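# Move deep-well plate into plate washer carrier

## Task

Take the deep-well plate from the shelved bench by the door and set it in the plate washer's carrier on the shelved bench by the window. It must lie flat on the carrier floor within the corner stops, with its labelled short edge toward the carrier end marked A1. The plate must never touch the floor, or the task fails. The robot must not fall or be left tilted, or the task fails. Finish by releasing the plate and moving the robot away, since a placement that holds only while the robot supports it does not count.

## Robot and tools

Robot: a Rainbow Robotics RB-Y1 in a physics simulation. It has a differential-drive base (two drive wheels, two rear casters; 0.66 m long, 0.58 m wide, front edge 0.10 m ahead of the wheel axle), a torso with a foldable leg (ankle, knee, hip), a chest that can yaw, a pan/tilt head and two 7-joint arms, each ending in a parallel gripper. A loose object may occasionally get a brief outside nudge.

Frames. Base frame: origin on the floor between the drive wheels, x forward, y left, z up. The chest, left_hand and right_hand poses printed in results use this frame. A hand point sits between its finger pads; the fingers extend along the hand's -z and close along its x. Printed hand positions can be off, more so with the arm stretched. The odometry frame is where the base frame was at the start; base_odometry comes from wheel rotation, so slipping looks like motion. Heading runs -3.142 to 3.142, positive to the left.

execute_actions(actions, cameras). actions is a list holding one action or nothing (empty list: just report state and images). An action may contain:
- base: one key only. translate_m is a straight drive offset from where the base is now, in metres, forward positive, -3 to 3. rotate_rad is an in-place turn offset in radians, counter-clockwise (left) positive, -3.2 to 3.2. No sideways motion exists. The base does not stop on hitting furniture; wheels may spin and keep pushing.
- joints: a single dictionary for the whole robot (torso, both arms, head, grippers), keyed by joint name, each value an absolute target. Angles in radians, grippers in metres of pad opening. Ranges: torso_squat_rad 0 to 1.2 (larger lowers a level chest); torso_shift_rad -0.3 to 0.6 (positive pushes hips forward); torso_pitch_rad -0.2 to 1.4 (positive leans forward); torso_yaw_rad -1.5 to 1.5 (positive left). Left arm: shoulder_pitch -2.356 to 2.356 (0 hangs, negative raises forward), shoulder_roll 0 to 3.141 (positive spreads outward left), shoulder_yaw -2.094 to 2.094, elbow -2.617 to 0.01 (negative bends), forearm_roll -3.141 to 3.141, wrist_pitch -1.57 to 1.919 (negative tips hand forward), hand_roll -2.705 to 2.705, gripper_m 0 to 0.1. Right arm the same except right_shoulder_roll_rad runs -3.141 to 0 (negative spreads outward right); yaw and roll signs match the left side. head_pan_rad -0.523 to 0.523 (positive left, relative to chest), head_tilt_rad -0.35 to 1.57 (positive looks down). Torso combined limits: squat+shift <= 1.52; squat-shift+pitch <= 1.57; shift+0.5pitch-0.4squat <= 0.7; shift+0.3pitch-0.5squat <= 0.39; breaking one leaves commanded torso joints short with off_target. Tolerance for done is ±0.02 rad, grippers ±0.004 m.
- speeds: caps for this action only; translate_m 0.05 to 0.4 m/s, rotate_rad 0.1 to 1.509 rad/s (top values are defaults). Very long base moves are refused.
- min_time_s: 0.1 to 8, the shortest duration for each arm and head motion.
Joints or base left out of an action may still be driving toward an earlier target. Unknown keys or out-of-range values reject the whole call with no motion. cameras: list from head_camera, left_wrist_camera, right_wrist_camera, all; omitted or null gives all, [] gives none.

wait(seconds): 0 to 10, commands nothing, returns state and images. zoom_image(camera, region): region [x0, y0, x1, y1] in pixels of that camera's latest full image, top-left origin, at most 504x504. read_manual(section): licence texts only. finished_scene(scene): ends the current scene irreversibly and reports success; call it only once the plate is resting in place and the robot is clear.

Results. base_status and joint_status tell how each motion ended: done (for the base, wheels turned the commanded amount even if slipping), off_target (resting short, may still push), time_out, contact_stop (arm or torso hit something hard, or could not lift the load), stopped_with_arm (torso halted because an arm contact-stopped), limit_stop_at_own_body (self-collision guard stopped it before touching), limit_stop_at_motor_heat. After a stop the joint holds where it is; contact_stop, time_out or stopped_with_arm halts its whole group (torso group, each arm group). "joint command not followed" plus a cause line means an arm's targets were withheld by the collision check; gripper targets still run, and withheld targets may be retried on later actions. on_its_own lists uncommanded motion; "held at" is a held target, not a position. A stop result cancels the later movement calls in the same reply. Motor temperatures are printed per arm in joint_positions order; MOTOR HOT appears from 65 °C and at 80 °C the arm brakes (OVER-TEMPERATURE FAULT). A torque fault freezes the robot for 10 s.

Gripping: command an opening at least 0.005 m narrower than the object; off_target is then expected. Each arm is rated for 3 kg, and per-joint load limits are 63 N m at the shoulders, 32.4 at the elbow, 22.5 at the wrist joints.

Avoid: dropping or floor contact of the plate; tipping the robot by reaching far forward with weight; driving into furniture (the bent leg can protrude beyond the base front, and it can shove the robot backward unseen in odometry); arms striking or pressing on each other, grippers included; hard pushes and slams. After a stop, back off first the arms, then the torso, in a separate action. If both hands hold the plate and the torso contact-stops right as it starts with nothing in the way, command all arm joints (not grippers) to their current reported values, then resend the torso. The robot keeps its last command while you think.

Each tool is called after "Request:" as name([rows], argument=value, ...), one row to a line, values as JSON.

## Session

Request:
execute_actions(actions=[])

Scene clock: 0.00 s.
Motor temperatures (°C, as the motors report them): left_arm=[34 30 34 34 37 39 36] | right_arm=[33 30 31 38 36 39 37]
base_odometry: x=+0.000 y=+0.000 heading=+0.000 (m, m, rad; odometry frame)
base_status: not commanded
joint_positions: torso_squat_rad=+0.350 torso_shift_rad=+0.000 torso_pitch_rad=+0.001 torso_yaw_rad=+0.001 left_shoulder_pitch_rad=-0.020 left_shoulder_roll_rad=+0.004 left_shoulder_yaw_rad=-0.029 left_elbow_rad=-0.232 left_forearm_roll_rad=+0.049 left_wrist_pitch_rad=+0.019 left_hand_roll_rad=+0.006 left_gripper_m=+0.101 right_shoulder_pitch_rad=-0.034 right_shoulder_roll_rad=-0.039 right_shoulder_yaw_rad=-0.013 right_elbow_rad=-0.238 right_forearm_roll_rad=+0.011 right_wrist_pitch_rad=+0.018 right_hand_roll_rad=-0.055 right_gripper_m=+0.099 head_pan_rad=-0.001 head_tilt_rad=+0.399
joint_status: not commanded
chest: x=-0.2277 y=-0.0004 z=+1.2476 quat_wxyz=(+1.000, +0.000, +0.001, +0.000) (m; base frame)
left_hand: x=-0.1060 y=+0.2190 z=+0.5722 quat_wxyz=(+0.993, -0.003, -0.115, +0.009) (m; base frame)
right_hand: x=-0.0921 y=-0.2494 z=+0.5748 quat_wxyz=(+0.992, -0.016, -0.126, -0.020) (m; base frame)
pictures: head_camera, left_wrist_camera, right_wrist_camera
Images, in order (width x height): head_camera 896x504, left_wrist_camera 644x364, right_wrist_camera 644x364.

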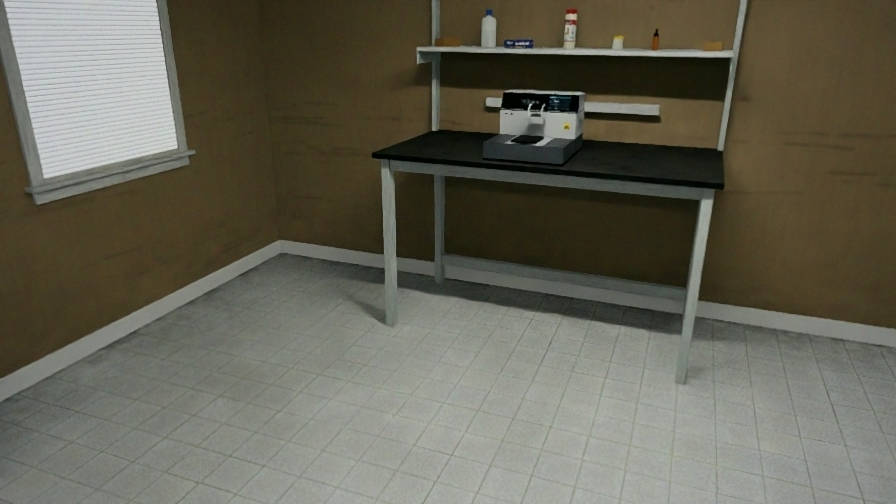

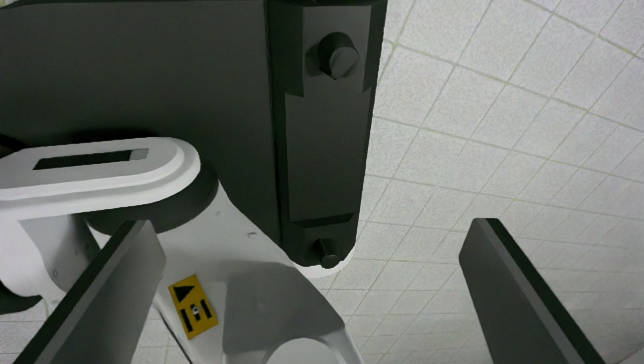

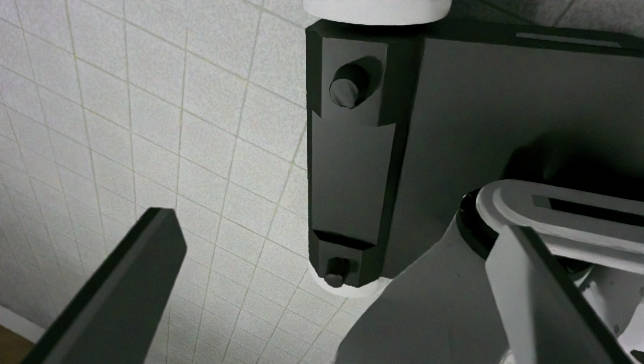

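Request:
zoom_image(camera="head_camera", region=[470, 80, 600, 180])

Region (470, 80, 600, 180) of head_camera's 896x504 image, scaled by 3.877, with more detail than that image has; it fills the top 388 rows of this view, and the rest is white.

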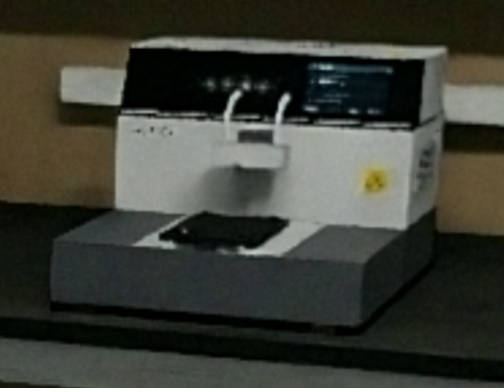

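Request:
execute_actions([
  {"base": {"rotate_rad": 2.74}, "joints": {"torso_squat_rad": 0.0, "head_pan_rad": 0.0, "head_tilt_rad": 0.4, "left_shoulder_pitch_rad": -0.42, "left_shoulder_roll_rad": 0.03, "left_shoulder_yaw_rad": 0.14, "left_elbow_rad": -1.4, "left_forearm_roll_rad": 0.0, "left_wrist_pitch_rad": 1.8, "left_hand_roll_rad": 0.0}, "min_time_s": 4},
], cameras=["head_camera"])

Scene clock: 20.37 s.
Motor temperatures (°C, as the motors report them): left_arm=[34 30 34 34 37 39 36] | right_arm=[33 30 31 38 36 39 37]
base_odometry: x=+0.000 y=+0.000 heading=+2.740 (m, m, rad; odometry frame)
base_status: done
joint_positions: torso_squat_rad=+0.000 torso_shift_rad=+0.000 torso_pitch_rad=+0.001 torso_yaw_rad=+0.001 left_shoulder_pitch_rad=-0.420 left_shoulder_roll_rad=+0.030 left_shoulder_yaw_rad=+0.140 left_elbow_rad=-1.400 left_forearm_roll_rad=+0.000 left_wrist_pitch_rad=+1.800 left_hand_roll_rad=+0.000 left_gripper_m=+0.101 right_shoulder_pitch_rad=-0.034 right_shoulder_roll_rad=-0.039 right_shoulder_yaw_rad=-0.013 right_elbow_rad=-0.238 right_forearm_roll_rad=+0.011 right_wrist_pitch_rad=+0.018 right_hand_roll_rad=-0.055 right_gripper_m=+0.099 head_pan_rad=+0.000 head_tilt_rad=+0.400
joint_status: all done
chest: x=-0.2278 y=-0.0004 z=+1.2899 quat_wxyz=(+1.000, +0.000, +0.001, +0.000) (m; base frame)
left_hand: x=+0.1627 y=+0.2211 z=+0.9238 quat_wxyz=(+1.000, +0.001, +0.002, +0.001) (m; base frame)
right_hand: x=-0.0922 y=-0.2494 z=+0.6171 quat_wxyz=(+0.992, -0.016, -0.126, -0.020) (m; base frame)
pictures: head_camera
Images, in order (width x height): head_camera 896x504.

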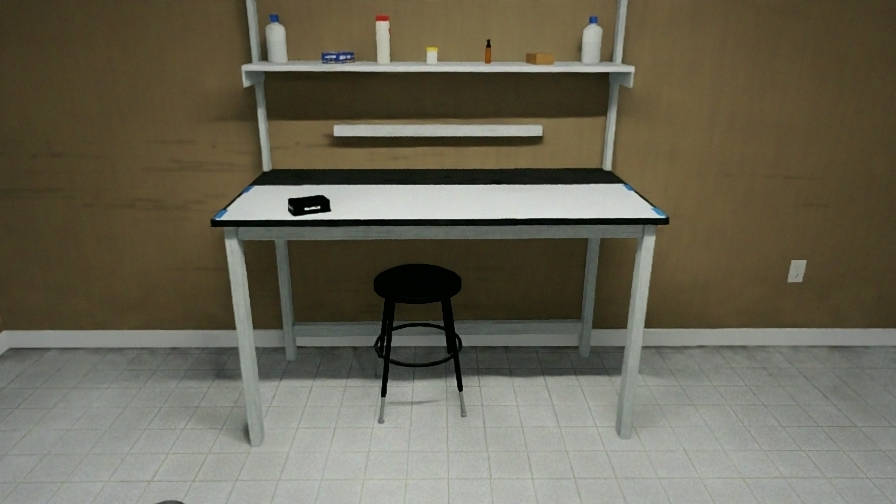

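Request:
zoom_image(camera="head_camera", region=[270, 180, 350, 230])

Region (270, 180, 350, 230) of head_camera's 896x504 image, scaled by 6.300, with more detail than that image has; it fills the top 315 rows of this view, and the rest is white.

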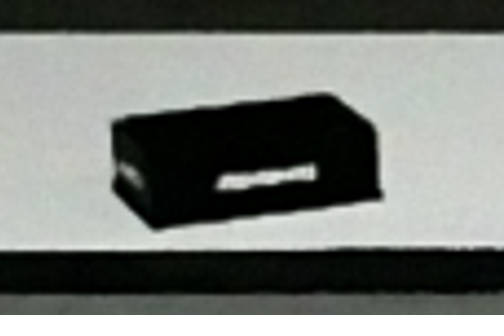

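Request:
execute_actions([
  {"base": {"rotate_rad": 0.135}, "joints": {"left_hand_roll_rad": 0.355}},
], cameras=[])

Request:
execute_actions([
  {"base": {"translate_m": 1.55}, "joints": {"head_pan_rad": 0.3, "head_tilt_rad": 0.85, "left_shoulder_pitch_rad": -0.979, "left_shoulder_roll_rad": 0.149, "left_shoulder_yaw_rad": 0.288, "left_elbow_rad": -0.85}, "min_time_s": 3},
], cameras=["head_camera", "left_wrist_camera"])

Scene clock: 50.83 s.
Motor temperatures (°C, as the motors report them): left_arm=[34 30 34 34 37 39 36] | right_arm=[33 30 31 38 36 39 37]
base_odometry: x=+0.000 y=+0.000 heading=+2.874 (m, m, rad; odometry frame)
base_status: done
joint_positions: torso_squat_rad=+0.000 torso_shift_rad=+0.000 torso_pitch_rad=+0.001 torso_yaw_rad=+0.001 left_shoulder_pitch_rad=-0.420 left_shoulder_roll_rad=+0.030 left_shoulder_yaw_rad=+0.140 left_elbow_rad=-1.400 left_forearm_roll_rad=+0.000 left_wrist_pitch_rad=+1.800 left_hand_roll_rad=+0.355 left_gripper_m=+0.101 right_shoulder_pitch_rad=-0.034 right_shoulder_roll_rad=-0.039 right_shoulder_yaw_rad=-0.013 right_elbow_rad=-0.238 right_forearm_roll_rad=+0.011 right_wrist_pitch_rad=+0.018 right_hand_roll_rad=-0.055 right_gripper_m=+0.099 head_pan_rad=+0.000 head_tilt_rad=+0.400
joint_status: all done
chest: x=-0.2278 y=-0.0004 z=+1.2899 quat_wxyz=(+1.000, +0.000, +0.001, +0.000) (m; base frame)
left_hand: x=+0.1627 y=+0.2211 z=+0.9238 quat_wxyz=(+0.984, +0.001, +0.002, +0.177) (m; base frame)
right_hand: x=-0.0922 y=-0.2494 z=+0.6171 quat_wxyz=(+0.992, -0.016, -0.126, -0.020) (m; base frame)
pictures: none
No camera images: the call's "cameras" was empty. Leave "cameras" out to get every camera's image.

Scene clock: 56.17 s.
Motor temperatures (°C, as the motors report them): left_arm=[34 30 34 34 37 39 36] | right_arm=[33 30 31 38 36 39 37]
base_odometry: x=-1.495 y=+0.409 heading=+2.875 (m, m, rad; odometry frame)
base_status: done
joint_positions: torso_squat_rad=+0.000 torso_shift_rad=+0.000 torso_pitch_rad=+0.001 torso_yaw_rad=+0.001 left_shoulder_pitch_rad=-0.979 left_shoulder_roll_rad=+0.149 left_shoulder_yaw_rad=+0.288 left_elbow_rad=-0.850 left_forearm_roll_rad=+0.000 left_wrist_pitch_rad=+1.800 left_hand_roll_rad=+0.355 left_gripper_m=+0.101 right_shoulder_pitch_rad=-0.034 right_shoulder_roll_rad=-0.039 right_shoulder_yaw_rad=-0.013 right_elbow_rad=-0.238 right_forearm_roll_rad=+0.011 right_wrist_pitch_rad=+0.018 right_hand_roll_rad=-0.055 right_gripper_m=+0.099 head_pan_rad=+0.300 head_tilt_rad=+0.850
joint_status: all done
chest: x=-0.2277 y=-0.0004 z=+1.2899 quat_wxyz=(+1.000, +0.000, +0.001, +0.000) (m; base frame)
left_hand: x=+0.2706 y=+0.2203 z=+1.0314 quat_wxyz=(+0.984, +0.001, +0.001, +0.177) (m; base frame)
right_hand: x=-0.0921 y=-0.2494 z=+0.6171 quat_wxyz=(+0.992, -0.016, -0.126, -0.020) (m; base frame)
pictures: head_camera, left_wrist_camera
Images, in order (width x height): head_camera 896x504, left_wrist_camera 644x364.

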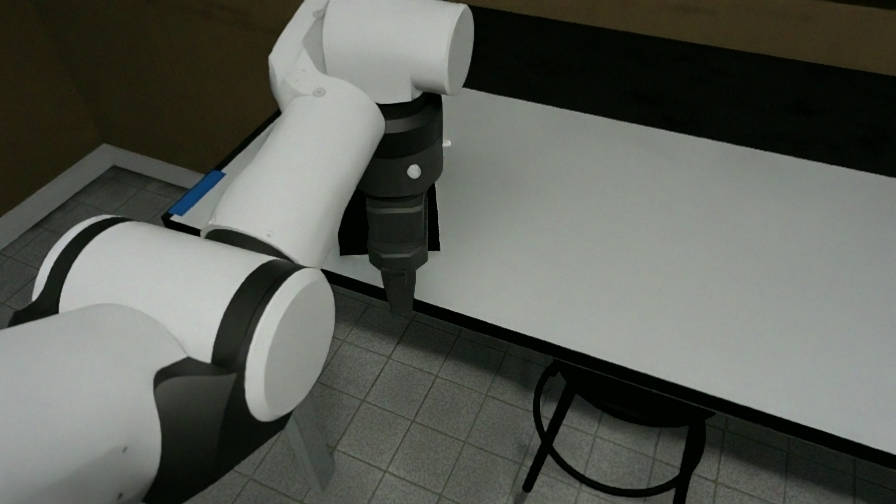

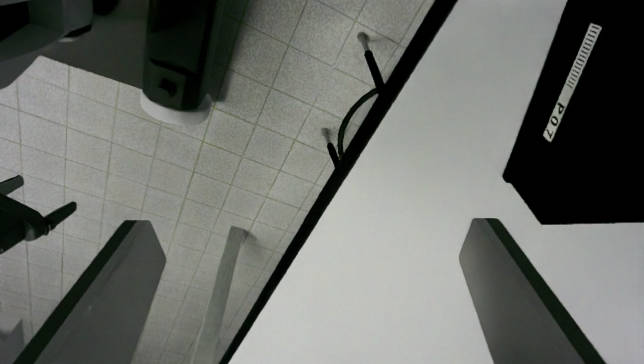

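Request:
zoom_image(camera="left_wrist_camera", region=[464, 0, 644, 240])

Region (464, 0, 644, 240) of left_wrist_camera's 644x364 image, scaled by 2.100, with more detail than that image has; it fills the left 378 columns of this view, and the rest is white.

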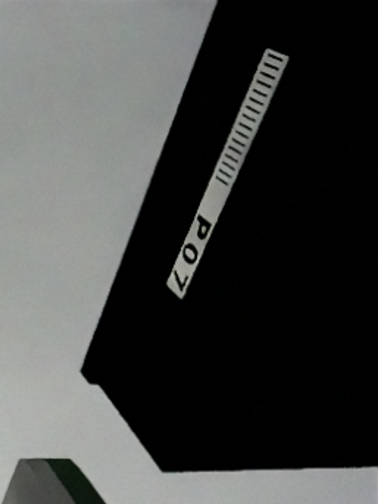

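Request:
execute_actions([
  {"base": {"translate_m": 0.172}, "joints": {"torso_yaw_rad": 0.162, "left_hand_roll_rad": 0.227, "head_tilt_rad": 0.95}},
], cameras=["head_camera", "left_wrist_camera"])

Scene clock: 78.30 s.
Motor temperatures (°C, as the motors report them): left_arm=[35 30 34 34 37 39 36] | right_arm=[33 30 31 38 36 39 37]
base_odometry: x=-1.661 y=+0.454 heading=+2.876 (m, m, rad; odometry frame)
base_status: done
joint_positions: torso_squat_rad=+0.000 torso_shift_rad=+0.000 torso_pitch_rad=+0.001 torso_yaw_rad=+0.162 left_shoulder_pitch_rad=-0.979 left_shoulder_roll_rad=+0.149 left_shoulder_yaw_rad=+0.288 left_elbow_rad=-0.850 left_forearm_roll_rad=+0.000 left_wrist_pitch_rad=+1.800 left_hand_roll_rad=+0.227 left_gripper_m=+0.101 right_shoulder_pitch_rad=-0.034 right_shoulder_roll_rad=-0.039 right_shoulder_yaw_rad=-0.013 right_elbow_rad=-0.238 right_forearm_roll_rad=+0.011 right_wrist_pitch_rad=+0.018 right_hand_roll_rad=-0.055 right_gripper_m=+0.099 head_pan_rad=+0.300 head_tilt_rad=+0.950
joint_status: all done
chest: x=-0.2276 y=-0.0004 z=+1.2899 quat_wxyz=(+0.997, +0.000, +0.001, +0.081) (m; base frame)
left_hand: x=+0.2288 y=+0.2976 z=+1.0316 quat_wxyz=(+0.981, +0.001, +0.001, +0.193) (m; base frame)
right_hand: x=-0.0538 y=-0.2243 z=+0.6171 quat_wxyz=(+0.990, -0.006, -0.127, +0.060) (m; base frame)
pictures: head_camera, left_wrist_camera
Images, in order (width x height): head_camera 896x504, left_wrist_camera 644x364.

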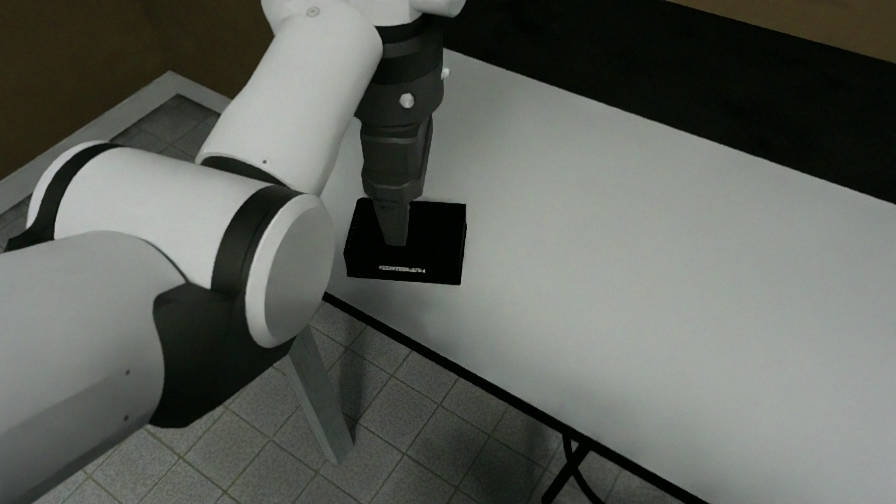

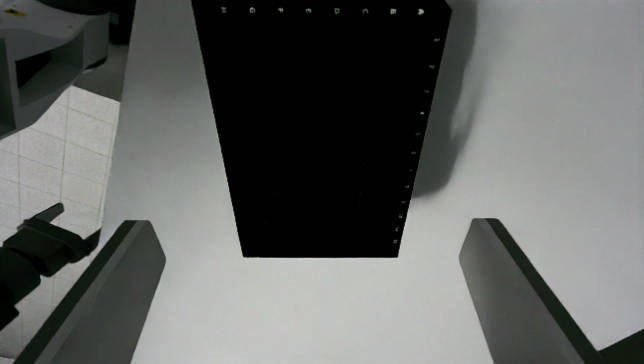

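Request:
execute_actions([
  {"joints": {"torso_squat_rad": 0.47}},
], cameras=["head_camera", "left_wrist_camera"])

Scene clock: 86.83 s.
Motor temperatures (°C, as the motors report them): left_arm=[35 30 34 34 37 39 36] | right_arm=[33 30 31 38 36 39 37]
base_odometry: x=-1.661 y=+0.454 heading=+2.876 (m, m, rad; odometry frame)
base_status: not commanded
joint_positions: torso_squat_rad=+0.470 torso_shift_rad=+0.000 torso_pitch_rad=+0.001 torso_yaw_rad=+0.162 left_shoulder_pitch_rad=-0.979 left_shoulder_roll_rad=+0.149 left_shoulder_yaw_rad=+0.288 left_elbow_rad=-0.850 left_forearm_roll_rad=+0.000 left_wrist_pitch_rad=+1.800 left_hand_roll_rad=+0.227 left_gripper_m=+0.101 right_shoulder_pitch_rad=-0.034 right_shoulder_roll_rad=-0.039 right_shoulder_yaw_rad=-0.013 right_elbow_rad=-0.238 right_forearm_roll_rad=+0.011 right_wrist_pitch_rad=+0.018 right_hand_roll_rad=-0.055 right_gripper_m=+0.099 head_pan_rad=+0.300 head_tilt_rad=+0.950
joint_status: all done
chest: x=-0.2278 y=-0.0003 z=+1.2140 quat_wxyz=(+0.997, +0.000, +0.000, +0.081) (m; base frame)
left_hand: x=+0.2288 y=+0.2977 z=+0.9558 quat_wxyz=(+0.981, +0.001, +0.000, +0.193) (m; base frame)
right_hand: x=-0.0538 y=-0.2243 z=+0.5413 quat_wxyz=(+0.990, -0.006, -0.127, +0.060) (m; base frame)
pictures: head_camera, left_wrist_camera
Images, in order (width x height): head_camera 896x504, left_wrist_camera 644x364.

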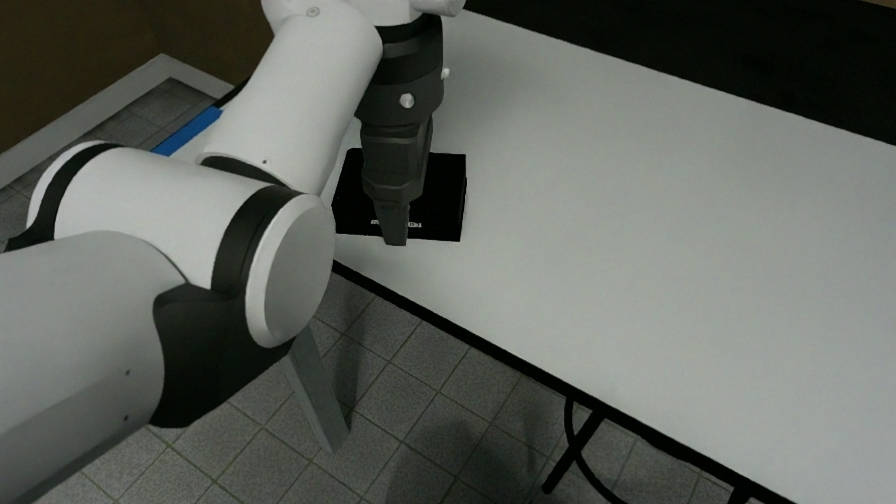

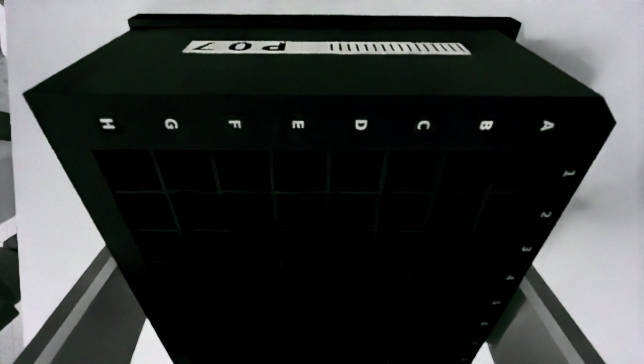

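Request:
execute_actions([
  {"joints": {"left_gripper_m": 0.072}},
], cameras=["left_wrist_camera"])

Scene clock: 89.70 s.
Motor temperatures (°C, as the motors report them): left_arm=[35 30 34 34 37 39 36] | right_arm=[33 30 31 38 36 39 37]
base_odometry: x=-1.661 y=+0.454 heading=+2.876 (m, m, rad; odometry frame)
base_status: not commanded
joint_positions: torso_squat_rad=+0.470 torso_shift_rad=+0.000 torso_pitch_rad=+0.001 torso_yaw_rad=+0.162 left_shoulder_pitch_rad=-0.979 left_shoulder_roll_rad=+0.149 left_shoulder_yaw_rad=+0.288 left_elbow_rad=-0.850 left_forearm_roll_rad=+0.000 left_wrist_pitch_rad=+1.800 left_hand_roll_rad=+0.227 left_gripper_m=+0.083 right_shoulder_pitch_rad=-0.034 right_shoulder_roll_rad=-0.039 right_shoulder_yaw_rad=-0.013 right_elbow_rad=-0.238 right_forearm_roll_rad=+0.011 right_wrist_pitch_rad=+0.018 right_hand_roll_rad=-0.055 right_gripper_m=+0.099 head_pan_rad=+0.300 head_tilt_rad=+0.950
joint_status: left_gripper_m off_target (ended at +0.083, target +0.072)
chest: x=-0.2278 y=-0.0003 z=+1.2140 quat_wxyz=(+0.997, +0.000, +0.000, +0.081) (m; base frame)
left_hand: x=+0.2288 y=+0.2977 z=+0.9558 quat_wxyz=(+0.981, +0.001, +0.000, +0.193) (m; base frame)
right_hand: x=-0.0538 y=-0.2243 z=+0.5413 quat_wxyz=(+0.990, -0.006, -0.127, +0.060) (m; base frame)
pictures: left_wrist_camera
Images, in order (width x height): left_wrist_camera 644x364.

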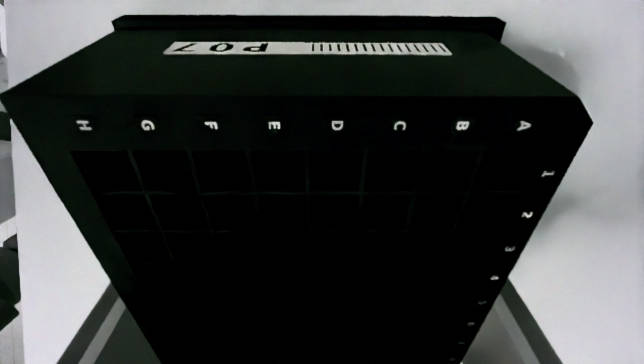

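Request:
execute_actions([
  {"base": {"translate_m": -3.0}, "joints": {"torso_squat_rad": 0.0, "head_pan_rad": 0.2, "head_tilt_rad": 0.6, "left_shoulder_pitch_rad": -0.42, "left_shoulder_roll_rad": 0.03, "left_shoulder_yaw_rad": 0.14, "left_elbow_rad": -1.4, "left_hand_roll_rad": 1.306}, "min_time_s": 7},
], cameras=["head_camera", "left_wrist_camera"])

Scene clock: 122.43 s.
Motor temperatures (°C, as the motors report them): left_arm=[35 30 34 34 37 39 36] | right_arm=[33 30 31 38 36 39 37]
base_odometry: x=+1.234 y=-0.333 heading=+2.877 (m, m, rad; odometry frame)
base_status: done
joint_positions: torso_squat_rad=+0.000 torso_shift_rad=+0.000 torso_pitch_rad=+0.001 torso_yaw_rad=+0.162 left_shoulder_pitch_rad=-0.420 left_shoulder_roll_rad=+0.030 left_shoulder_yaw_rad=+0.140 left_elbow_rad=-1.400 left_forearm_roll_rad=+0.000 left_wrist_pitch_rad=+1.800 left_hand_roll_rad=+1.306 left_gripper_m=+0.083 right_shoulder_pitch_rad=-0.034 right_shoulder_roll_rad=-0.039 right_shoulder_yaw_rad=-0.013 right_elbow_rad=-0.238 right_forearm_roll_rad=+0.011 right_wrist_pitch_rad=+0.018 right_hand_roll_rad=-0.055 right_gripper_m=+0.099 head_pan_rad=+0.200 head_tilt_rad=+0.600
joint_status: all done
chest: x=-0.2277 y=-0.0004 z=+1.2899 quat_wxyz=(+0.997, +0.000, +0.001, +0.081) (m; base frame)
left_hand: x=+0.1224 y=+0.2814 z=+0.9241 quat_wxyz=(+0.742, +0.002, +0.001, +0.670) (m; base frame)
right_hand: x=-0.0539 y=-0.2243 z=+0.6171 quat_wxyz=(+0.990, -0.006, -0.127, +0.060) (m; base frame)
pictures: head_camera, left_wrist_camera
Images, in order (width x height): head_camera 896x504, left_wrist_camera 644x364.

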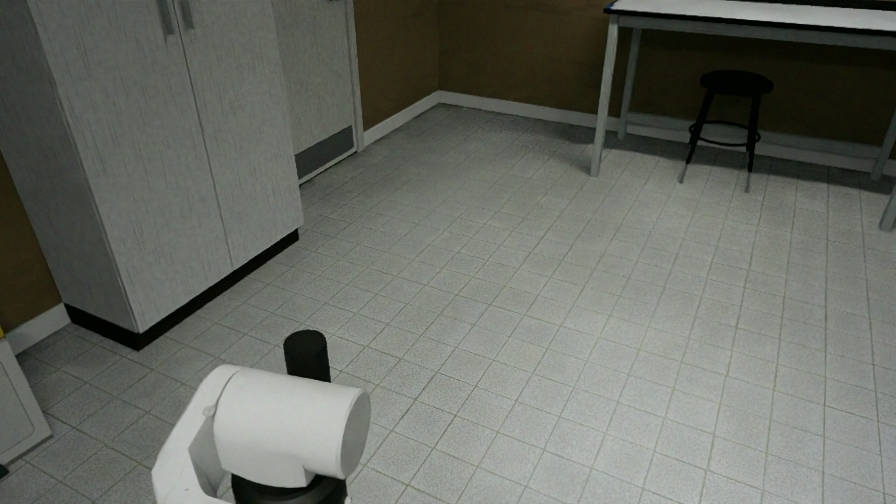

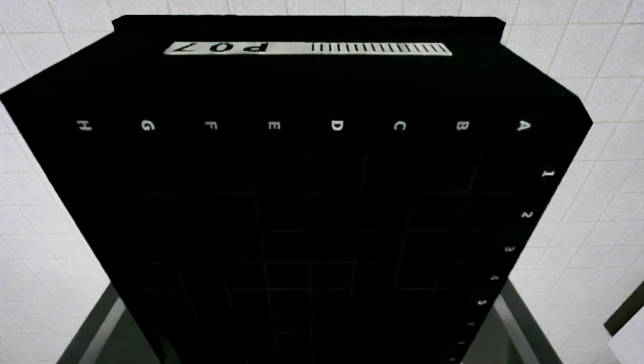

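Plate is held. Now turn to face the washer.

Request:
execute_actions([
  {"base": {"rotate_rad": -2.977}, "joints": {"torso_yaw_rad": 0.0, "head_pan_rad": 0.0, "head_tilt_rad": 0.45}},
], cameras=["head_camera"])

Scene clock: 130.77 s.
Motor temperatures (°C, as the motors report them): left_arm=[35 30 34 34 37 39 36] | right_arm=[33 30 31 38 36 39 37]
base_odometry: x=+1.234 y=-0.333 heading=-0.100 (m, m, rad; odometry frame)
base_status: done
joint_positions: torso_squat_rad=+0.000 torso_shift_rad=+0.000 torso_pitch_rad=+0.001 torso_yaw_rad=+0.000 left_shoulder_pitch_rad=-0.420 left_shoulder_roll_rad=+0.030 left_shoulder_yaw_rad=+0.140 left_elbow_rad=-1.400 left_forearm_roll_rad=+0.000 left_wrist_pitch_rad=+1.800 left_hand_roll_rad=+1.306 left_gripper_m=+0.083 right_shoulder_pitch_rad=-0.034 right_shoulder_roll_rad=-0.039 right_shoulder_yaw_rad=-0.013 right_elbow_rad=-0.238 right_forearm_roll_rad=+0.011 right_wrist_pitch_rad=+0.018 right_hand_roll_rad=-0.055 right_gripper_m=+0.099 head_pan_rad=+0.000 head_tilt_rad=+0.450
joint_status: all done
chest: x=-0.2278 y=-0.0004 z=+1.2899 quat_wxyz=(+1.000, +0.000, +0.001, +0.000) (m; base frame)
left_hand: x=+0.1631 y=+0.2210 z=+0.9240 quat_wxyz=(+0.794, +0.002, +0.001, +0.608) (m; base frame)
right_hand: x=-0.0924 y=-0.2495 z=+0.6172 quat_wxyz=(+0.992, -0.016, -0.126, -0.021) (m; base frame)
pictures: head_camera
Images, in order (width x height): head_camera 896x504.

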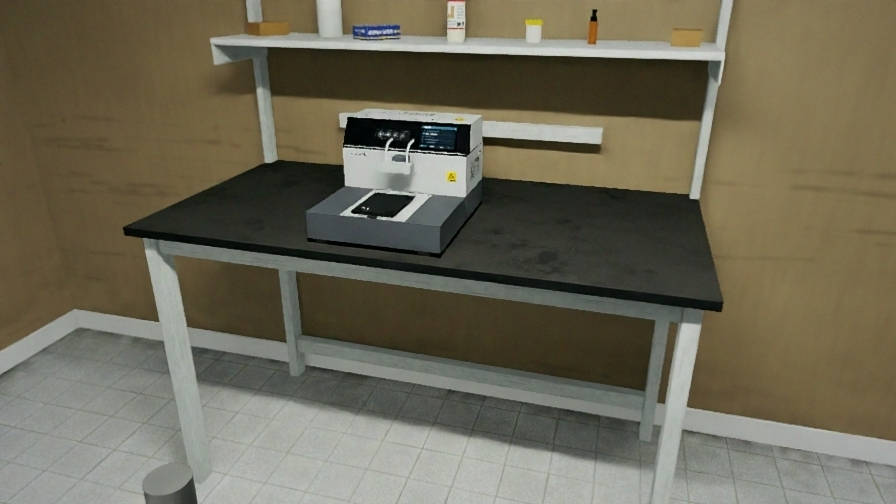

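Request:
zoom_image(camera="head_camera", region=[300, 150, 480, 260])

Request:
zoom_image(camera="head_camera", region=[335, 180, 435, 230])

Region (300, 150, 480, 260) of head_camera's 896x504 image, scaled by 2.800, with more detail than that image has.

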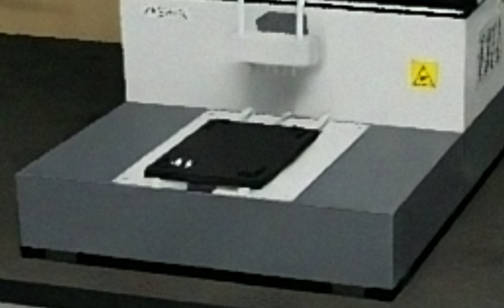

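Region (335, 180, 435, 230) of head_camera's 896x504 image, scaled by 5.040, with more detail than that image has.

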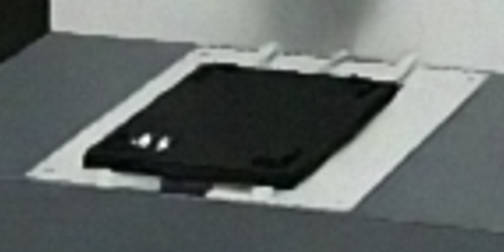

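Request:
execute_actions([
  {"base": {"translate_m": 1.03}, "joints": {"head_pan_rad": 0.3, "head_tilt_rad": 0.85, "left_shoulder_pitch_rad": -1.22, "left_shoulder_roll_rad": 0.225, "left_shoulder_yaw_rad": 0.327, "left_elbow_rad": -0.6, "left_hand_roll_rad": 1.32}, "min_time_s": 1.8},
], cameras=["head_camera", "left_wrist_camera"])

Scene clock: 149.80 s.
Motor temperatures (°C, as the motors report them): left_arm=[35 30 34 34 37 39 36] | right_arm=[33 30 31 38 36 39 37]
base_odometry: x=+2.259 y=-0.436 heading=-0.100 (m, m, rad; odometry frame)
base_status: done
joint_positions: torso_squat_rad=+0.000 torso_shift_rad=+0.000 torso_pitch_rad=+0.001 torso_yaw_rad=+0.000 left_shoulder_pitch_rad=-1.220 left_shoulder_roll_rad=+0.225 left_shoulder_yaw_rad=+0.327 left_elbow_rad=-0.600 left_forearm_roll_rad=+0.000 left_wrist_pitch_rad=+1.800 left_hand_roll_rad=+1.320 left_gripper_m=+0.083 right_shoulder_pitch_rad=-0.034 right_shoulder_roll_rad=-0.039 right_shoulder_yaw_rad=-0.013 right_elbow_rad=-0.238 right_forearm_roll_rad=+0.011 right_wrist_pitch_rad=+0.018 right_hand_roll_rad=-0.055 right_gripper_m=+0.099 head_pan_rad=+0.300 head_tilt_rad=+0.850
joint_status: all done
chest: x=-0.2276 y=-0.0004 z=+1.2899 quat_wxyz=(+1.000, +0.000, +0.001, +0.000) (m; base frame)
left_hand: x=+0.2967 y=+0.2200 z=+1.0953 quat_wxyz=(+0.790, +0.001, +0.000, +0.613) (m; base frame)
right_hand: x=-0.0924 y=-0.2495 z=+0.6171 quat_wxyz=(+0.992, -0.016, -0.126, -0.021) (m; base frame)
pictures: head_camera, left_wrist_camera
Images, in order (width x height): head_camera 896x504, left_wrist_camera 644x364.

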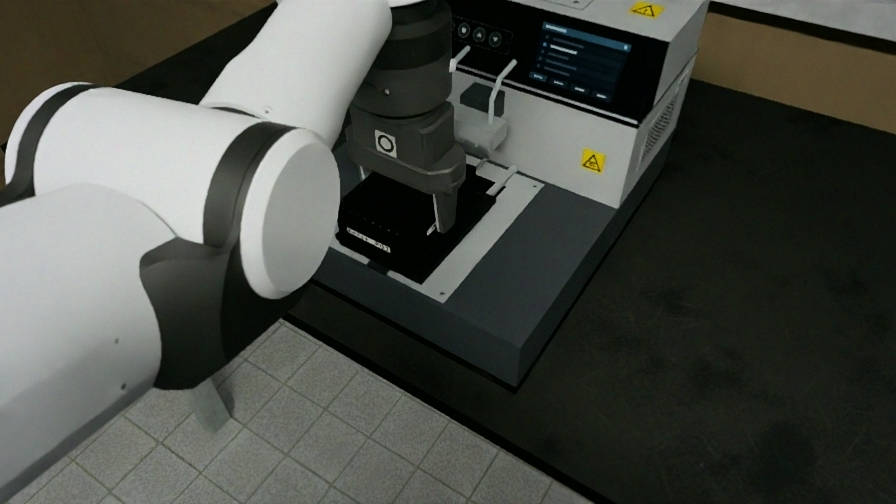

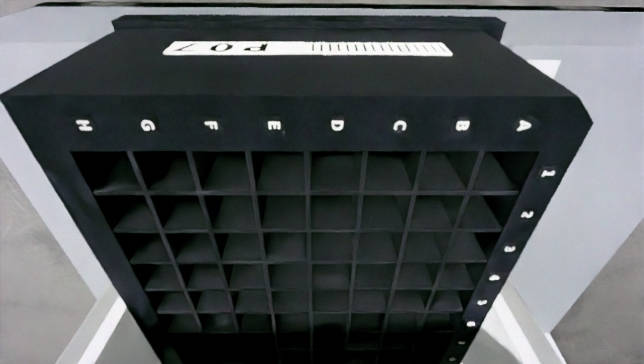

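Request:
execute_actions(actions=[])

Scene clock: 160.60 s.
Motor temperatures (°C, as the motors report them): left_arm=[35 30 34 34 37 39 36] | right_arm=[33 30 31 38 36 39 37]
base_odometry: x=+2.259 y=-0.436 heading=-0.100 (m, m, rad; odometry frame)
base_status: done
joint_positions: torso_squat_rad=+0.000 torso_shift_rad=+0.000 torso_pitch_rad=+0.001 torso_yaw_rad=+0.000 left_shoulder_pitch_rad=-1.220 left_shoulder_roll_rad=+0.225 left_shoulder_yaw_rad=+0.327 left_elbow_rad=-0.600 left_forearm_roll_rad=+0.000 left_wrist_pitch_rad=+1.800 left_hand_roll_rad=+1.320 left_gripper_m=+0.083 right_shoulder_pitch_rad=-0.034 right_shoulder_roll_rad=-0.039 right_shoulder_yaw_rad=-0.013 right_elbow_rad=-0.238 right_forearm_roll_rad=+0.011 right_wrist_pitch_rad=+0.018 right_hand_roll_rad=-0.055 right_gripper_m=+0.099 head_pan_rad=+0.300 head_tilt_rad=+0.850
joint_status: all done
chest: x=-0.2276 y=-0.0004 z=+1.2899 quat_wxyz=(+1.000, +0.000, +0.001, +0.000) (m; base frame)
left_hand: x=+0.2967 y=+0.2200 z=+1.0953 quat_wxyz=(+0.790, +0.001, +0.000, +0.613) (m; base frame)
right_hand: x=-0.0924 y=-0.2495 z=+0.6171 quat_wxyz=(+0.992, -0.016, -0.126, -0.021) (m; base frame)
pictures: head_camera, left_wrist_camera, right_wrist_camera
Images, in order (width x height): head_camera 896x504, left_wrist_camera 644x364, right_wrist_camera 644x364.

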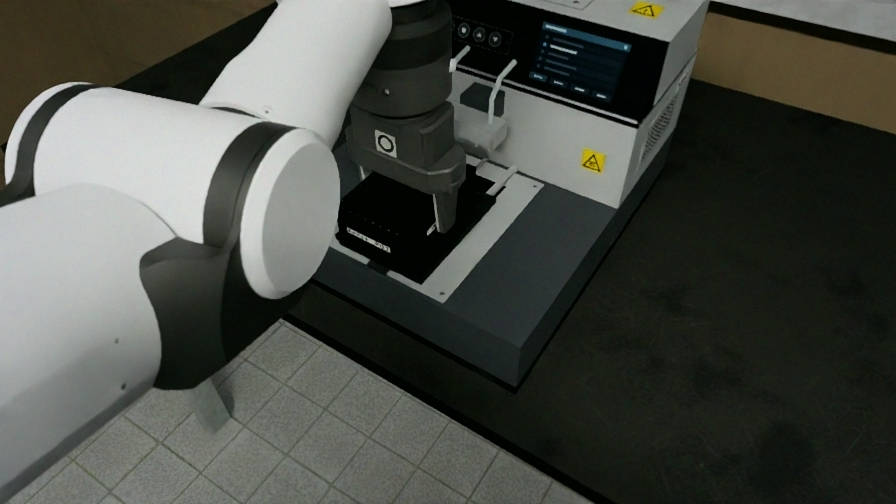

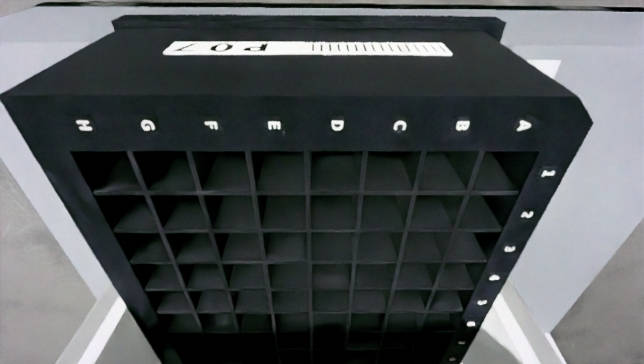

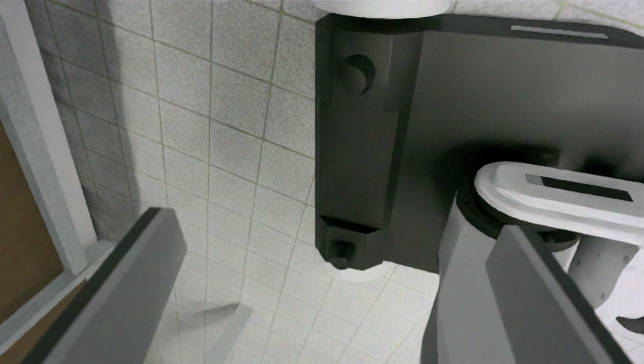

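Request:
zoom_image(camera="head_camera", region=[300, 130, 620, 400])

Request:
zoom_image(camera="left_wrist_camera", region=[444, 0, 644, 120])

Region (300, 130, 620, 400) of head_camera's 896x504 image, scaled by 1.575, with more detail than that image has; it fills the top 425 rows of this view, and the rest is white.

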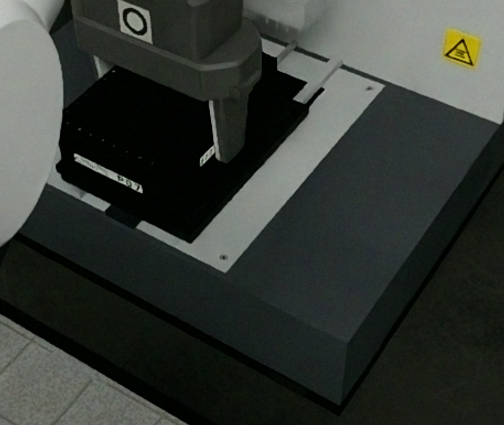

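Region (444, 0, 644, 120) of left_wrist_camera's 644x364 image, scaled by 2.520, with more detail than that image has; it fills the top 302 rows of this view, and the rest is white.

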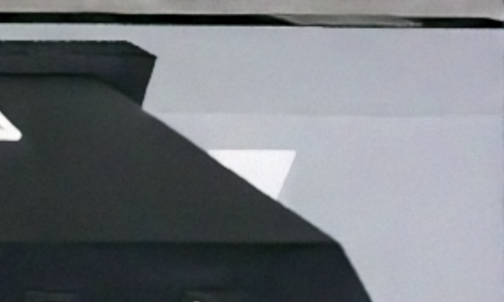

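Request:
zoom_image(camera="left_wrist_camera", region=[0, 0, 200, 120])

Region (0, 0, 200, 120) of left_wrist_camera's 644x364 image, scaled by 2.520, with more detail than that image has; it fills the top 302 rows of this view, and the rest is white.

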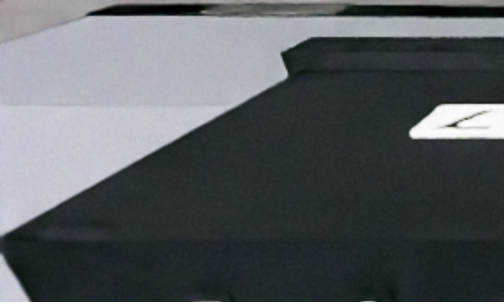

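Request:
zoom_image(camera="left_wrist_camera", region=[0, 100, 240, 364])

Request:
zoom_image(camera="left_wrist_camera", region=[404, 100, 644, 364])

Region (0, 100, 240, 364) of left_wrist_camera's 644x364 image, scaled by 1.909, with more detail than that image has; it fills the left 458 columns of this view, and the rest is white.

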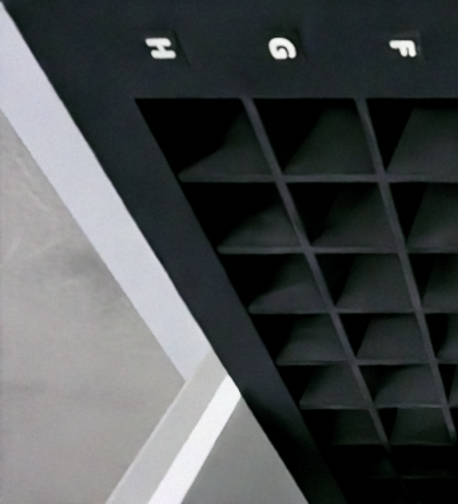

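Region (404, 100, 644, 364) of left_wrist_camera's 644x364 image, scaled by 1.909, with more detail than that image has; it fills the left 458 columns of this view, and the rest is white.

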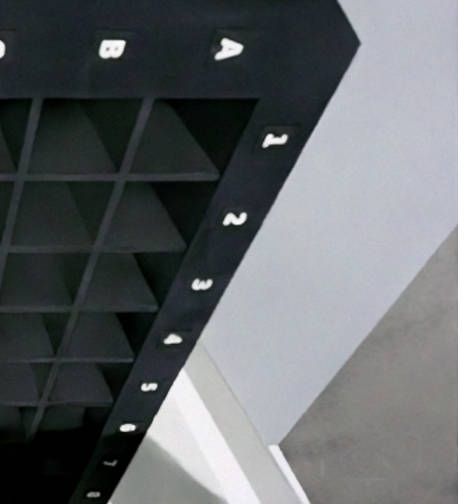

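Request:
execute_actions([
  {"base": {"translate_m": 0.0485}, "joints": {"torso_yaw_rad": 0.012, "left_hand_roll_rad": 1.302, "torso_squat_rad": 0.24, "left_gripper_m": 0.072}},
], cameras=["head_camera", "left_wrist_camera"])

Scene clock: 217.07 s.
Motor temperatures (°C, as the motors report them): left_arm=[36 30 34 34 37 39 36] | right_arm=[33 30 31 38 36 39 37]
base_odometry: x=+2.307 y=-0.441 heading=-0.101 (m, m, rad; odometry frame)
base_status: done
joint_positions: torso_squat_rad=+0.240 torso_shift_rad=+0.000 torso_pitch_rad=+0.001 torso_yaw_rad=+0.012 left_shoulder_pitch_rad=-1.220 left_shoulder_roll_rad=+0.225 left_shoulder_yaw_rad=+0.327 left_elbow_rad=-0.600 left_forearm_roll_rad=+0.000 left_wrist_pitch_rad=+1.800 left_hand_roll_rad=+1.302 left_gripper_m=+0.083 right_shoulder_pitch_rad=-0.034 right_shoulder_roll_rad=-0.039 right_shoulder_yaw_rad=-0.013 right_elbow_rad=-0.238 right_forearm_roll_rad=+0.011 right_wrist_pitch_rad=+0.018 right_hand_roll_rad=-0.055 right_gripper_m=+0.099 head_pan_rad=+0.300 head_tilt_rad=+0.850
joint_status: left_gripper_m off_target (ended at +0.083, target +0.072); the others done
chest: x=-0.2278 y=-0.0004 z=+1.2699 quat_wxyz=(+1.000, +0.000, +0.000, +0.006) (m; base frame)
left_hand: x=+0.2940 y=+0.2262 z=+1.0754 quat_wxyz=(+0.792, +0.001, +0.000, +0.611) (m; base frame)
right_hand: x=-0.0893 y=-0.2479 z=+0.5971 quat_wxyz=(+0.992, -0.016, -0.126, -0.015) (m; base frame)
pictures: head_camera, left_wrist_camera
Images, in order (width x height): head_camera 896x504, left_wrist_camera 644x364.

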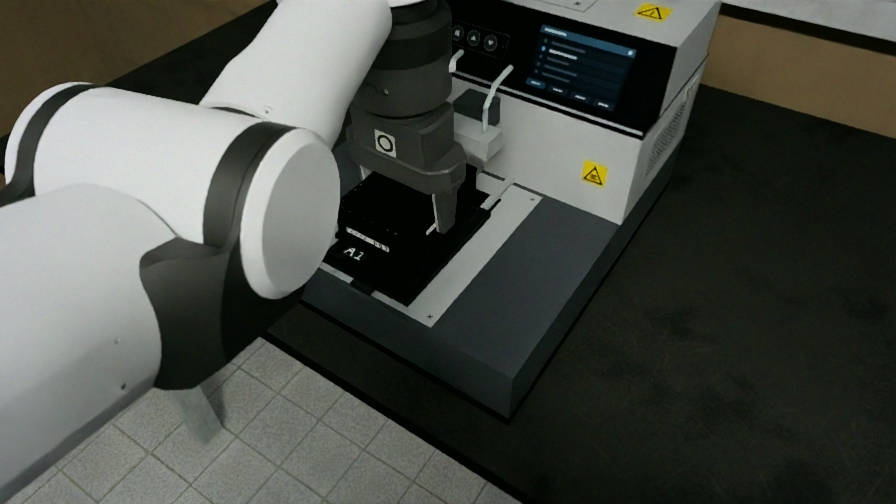

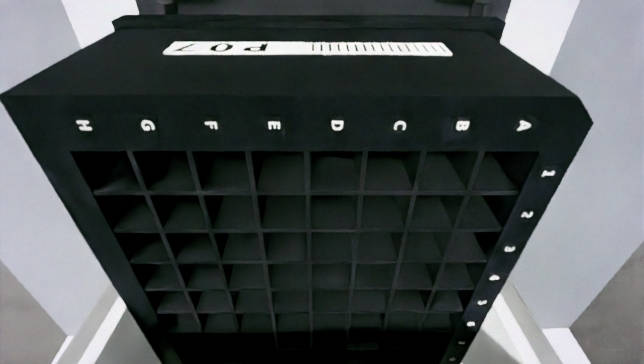

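Request:
zoom_image(camera="left_wrist_camera", region=[0, 0, 240, 100])

Request:
zoom_image(camera="left_wrist_camera", region=[404, 0, 644, 100])

Request:
zoom_image(camera="head_camera", region=[300, 140, 560, 340])

Region (0, 0, 240, 100) of left_wrist_camera's 644x364 image, scaled by 2.100, with more detail than that image has; it fills the top 210 rows of this view, and the rest is white.

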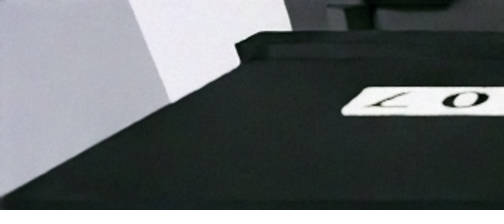

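Region (404, 0, 644, 100) of left_wrist_camera's 644x364 image, scaled by 2.100, with more detail than that image has; it fills the top 210 rows of this view, and the rest is white.

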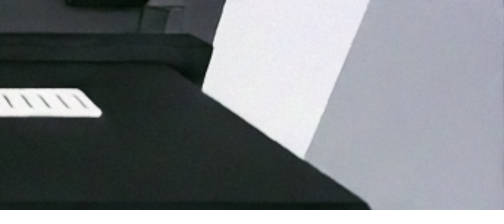

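Region (300, 140, 560, 340) of head_camera's 896x504 image, scaled by 1.938, with more detail than that image has; it fills the top 388 rows of this view, and the rest is white.

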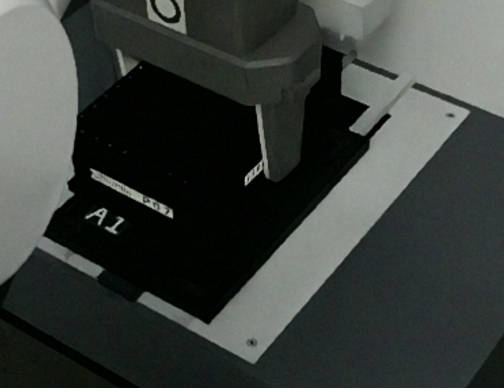

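Request:
zoom_image(camera="left_wrist_camera", region=[100, 0, 220, 40])

Request:
zoom_image(camera="left_wrist_camera", region=[420, 0, 540, 40])

Region (100, 0, 220, 40) of left_wrist_camera's 644x364 image, scaled by 4.200, with more detail than that image has.

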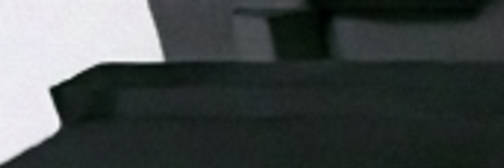

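Region (420, 0, 540, 40) of left_wrist_camera's 644x364 image, scaled by 4.200, with more detail than that image has.

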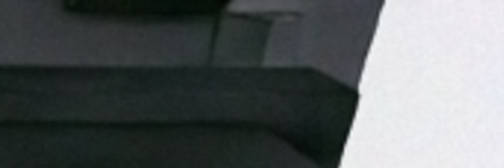

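Request:
execute_actions([
  {"base": {"translate_m": 0.0034}, "joints": {"torso_yaw_rad": 0.0188, "left_hand_roll_rad": 1.295, "torso_squat_rad": 0.31, "left_gripper_m": 0.072}},
], cameras=["head_camera", "left_wrist_camera"])

Scene clock: 244.57 s.
Motor temperatures (°C, as the motors report them): left_arm=[36 30 34 34 37 39 36] | right_arm=[33 30 31 38 36 39 37]
base_odometry: x=+2.311 y=-0.441 heading=-0.101 (m, m, rad; odometry frame)
base_status: done
joint_positions: torso_squat_rad=+0.310 torso_shift_rad=+0.000 torso_pitch_rad=+0.001 torso_yaw_rad=+0.019 left_shoulder_pitch_rad=-1.220 left_shoulder_roll_rad=+0.225 left_shoulder_yaw_rad=+0.327 left_elbow_rad=-0.600 left_forearm_roll_rad=+0.000 left_wrist_pitch_rad=+1.800 left_hand_roll_rad=+1.295 left_gripper_m=+0.083 right_shoulder_pitch_rad=-0.034 right_shoulder_roll_rad=-0.039 right_shoulder_yaw_rad=-0.013 right_elbow_rad=-0.238 right_forearm_roll_rad=+0.011 right_wrist_pitch_rad=+0.018 right_hand_roll_rad=-0.055 right_gripper_m=+0.099 head_pan_rad=+0.300 head_tilt_rad=+0.850
joint_status: left_gripper_m off_target (ended at +0.083, target +0.072); the others done
chest: x=-0.2277 y=-0.0004 z=+1.2566 quat_wxyz=(+1.000, +0.000, +0.001, +0.009) (m; base frame)
left_hand: x=+0.2925 y=+0.2297 z=+1.0621 quat_wxyz=(+0.792, +0.001, +0.000, +0.611) (m; base frame)
right_hand: x=-0.0876 y=-0.2469 z=+0.5838 quat_wxyz=(+0.992, -0.015, -0.126, -0.011) (m; base frame)
pictures: head_camera, left_wrist_camera
Images, in order (width x height): head_camera 896x504, left_wrist_camera 644x364.

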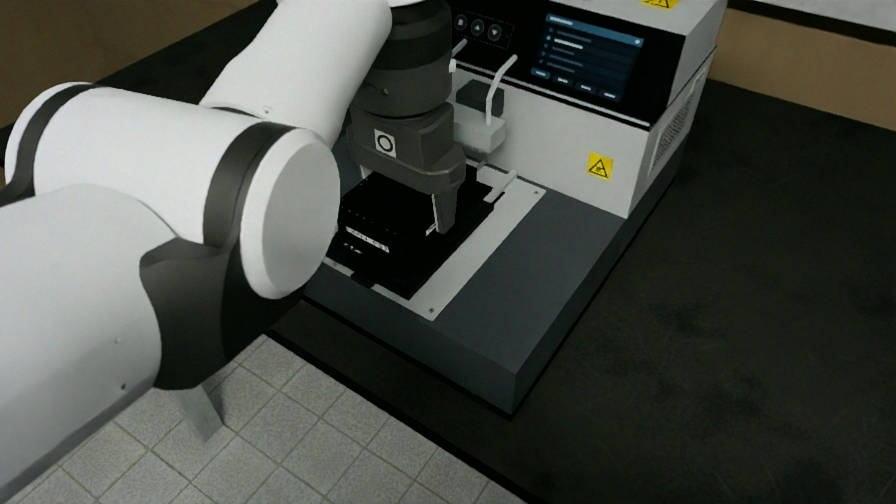

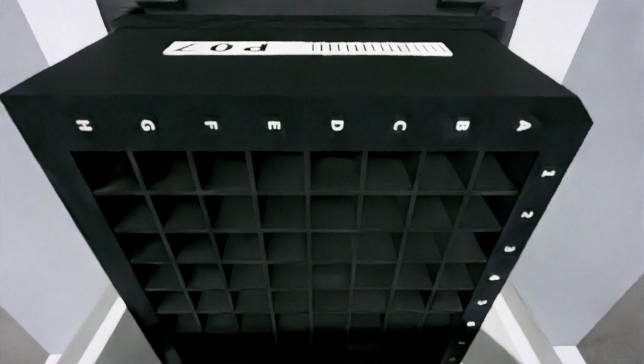

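Request:
zoom_image(camera="left_wrist_camera", region=[80, 0, 220, 50])

Request:
zoom_image(camera="left_wrist_camera", region=[410, 0, 550, 50])

Region (80, 0, 220, 50) of left_wrist_camera's 644x364 image, scaled by 3.600, with more detail than that image has; it fills the top 180 rows of this view, and the rest is white.

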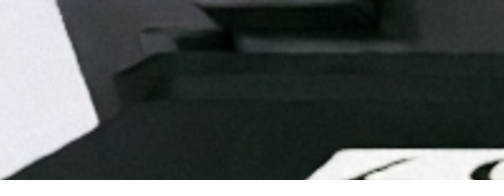

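Region (410, 0, 550, 50) of left_wrist_camera's 644x364 image, scaled by 3.600, with more detail than that image has; it fills the top 180 rows of this view, and the rest is white.

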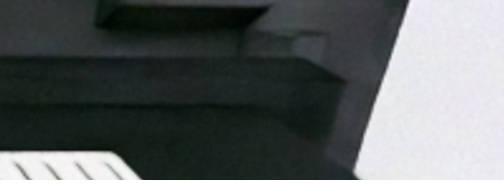

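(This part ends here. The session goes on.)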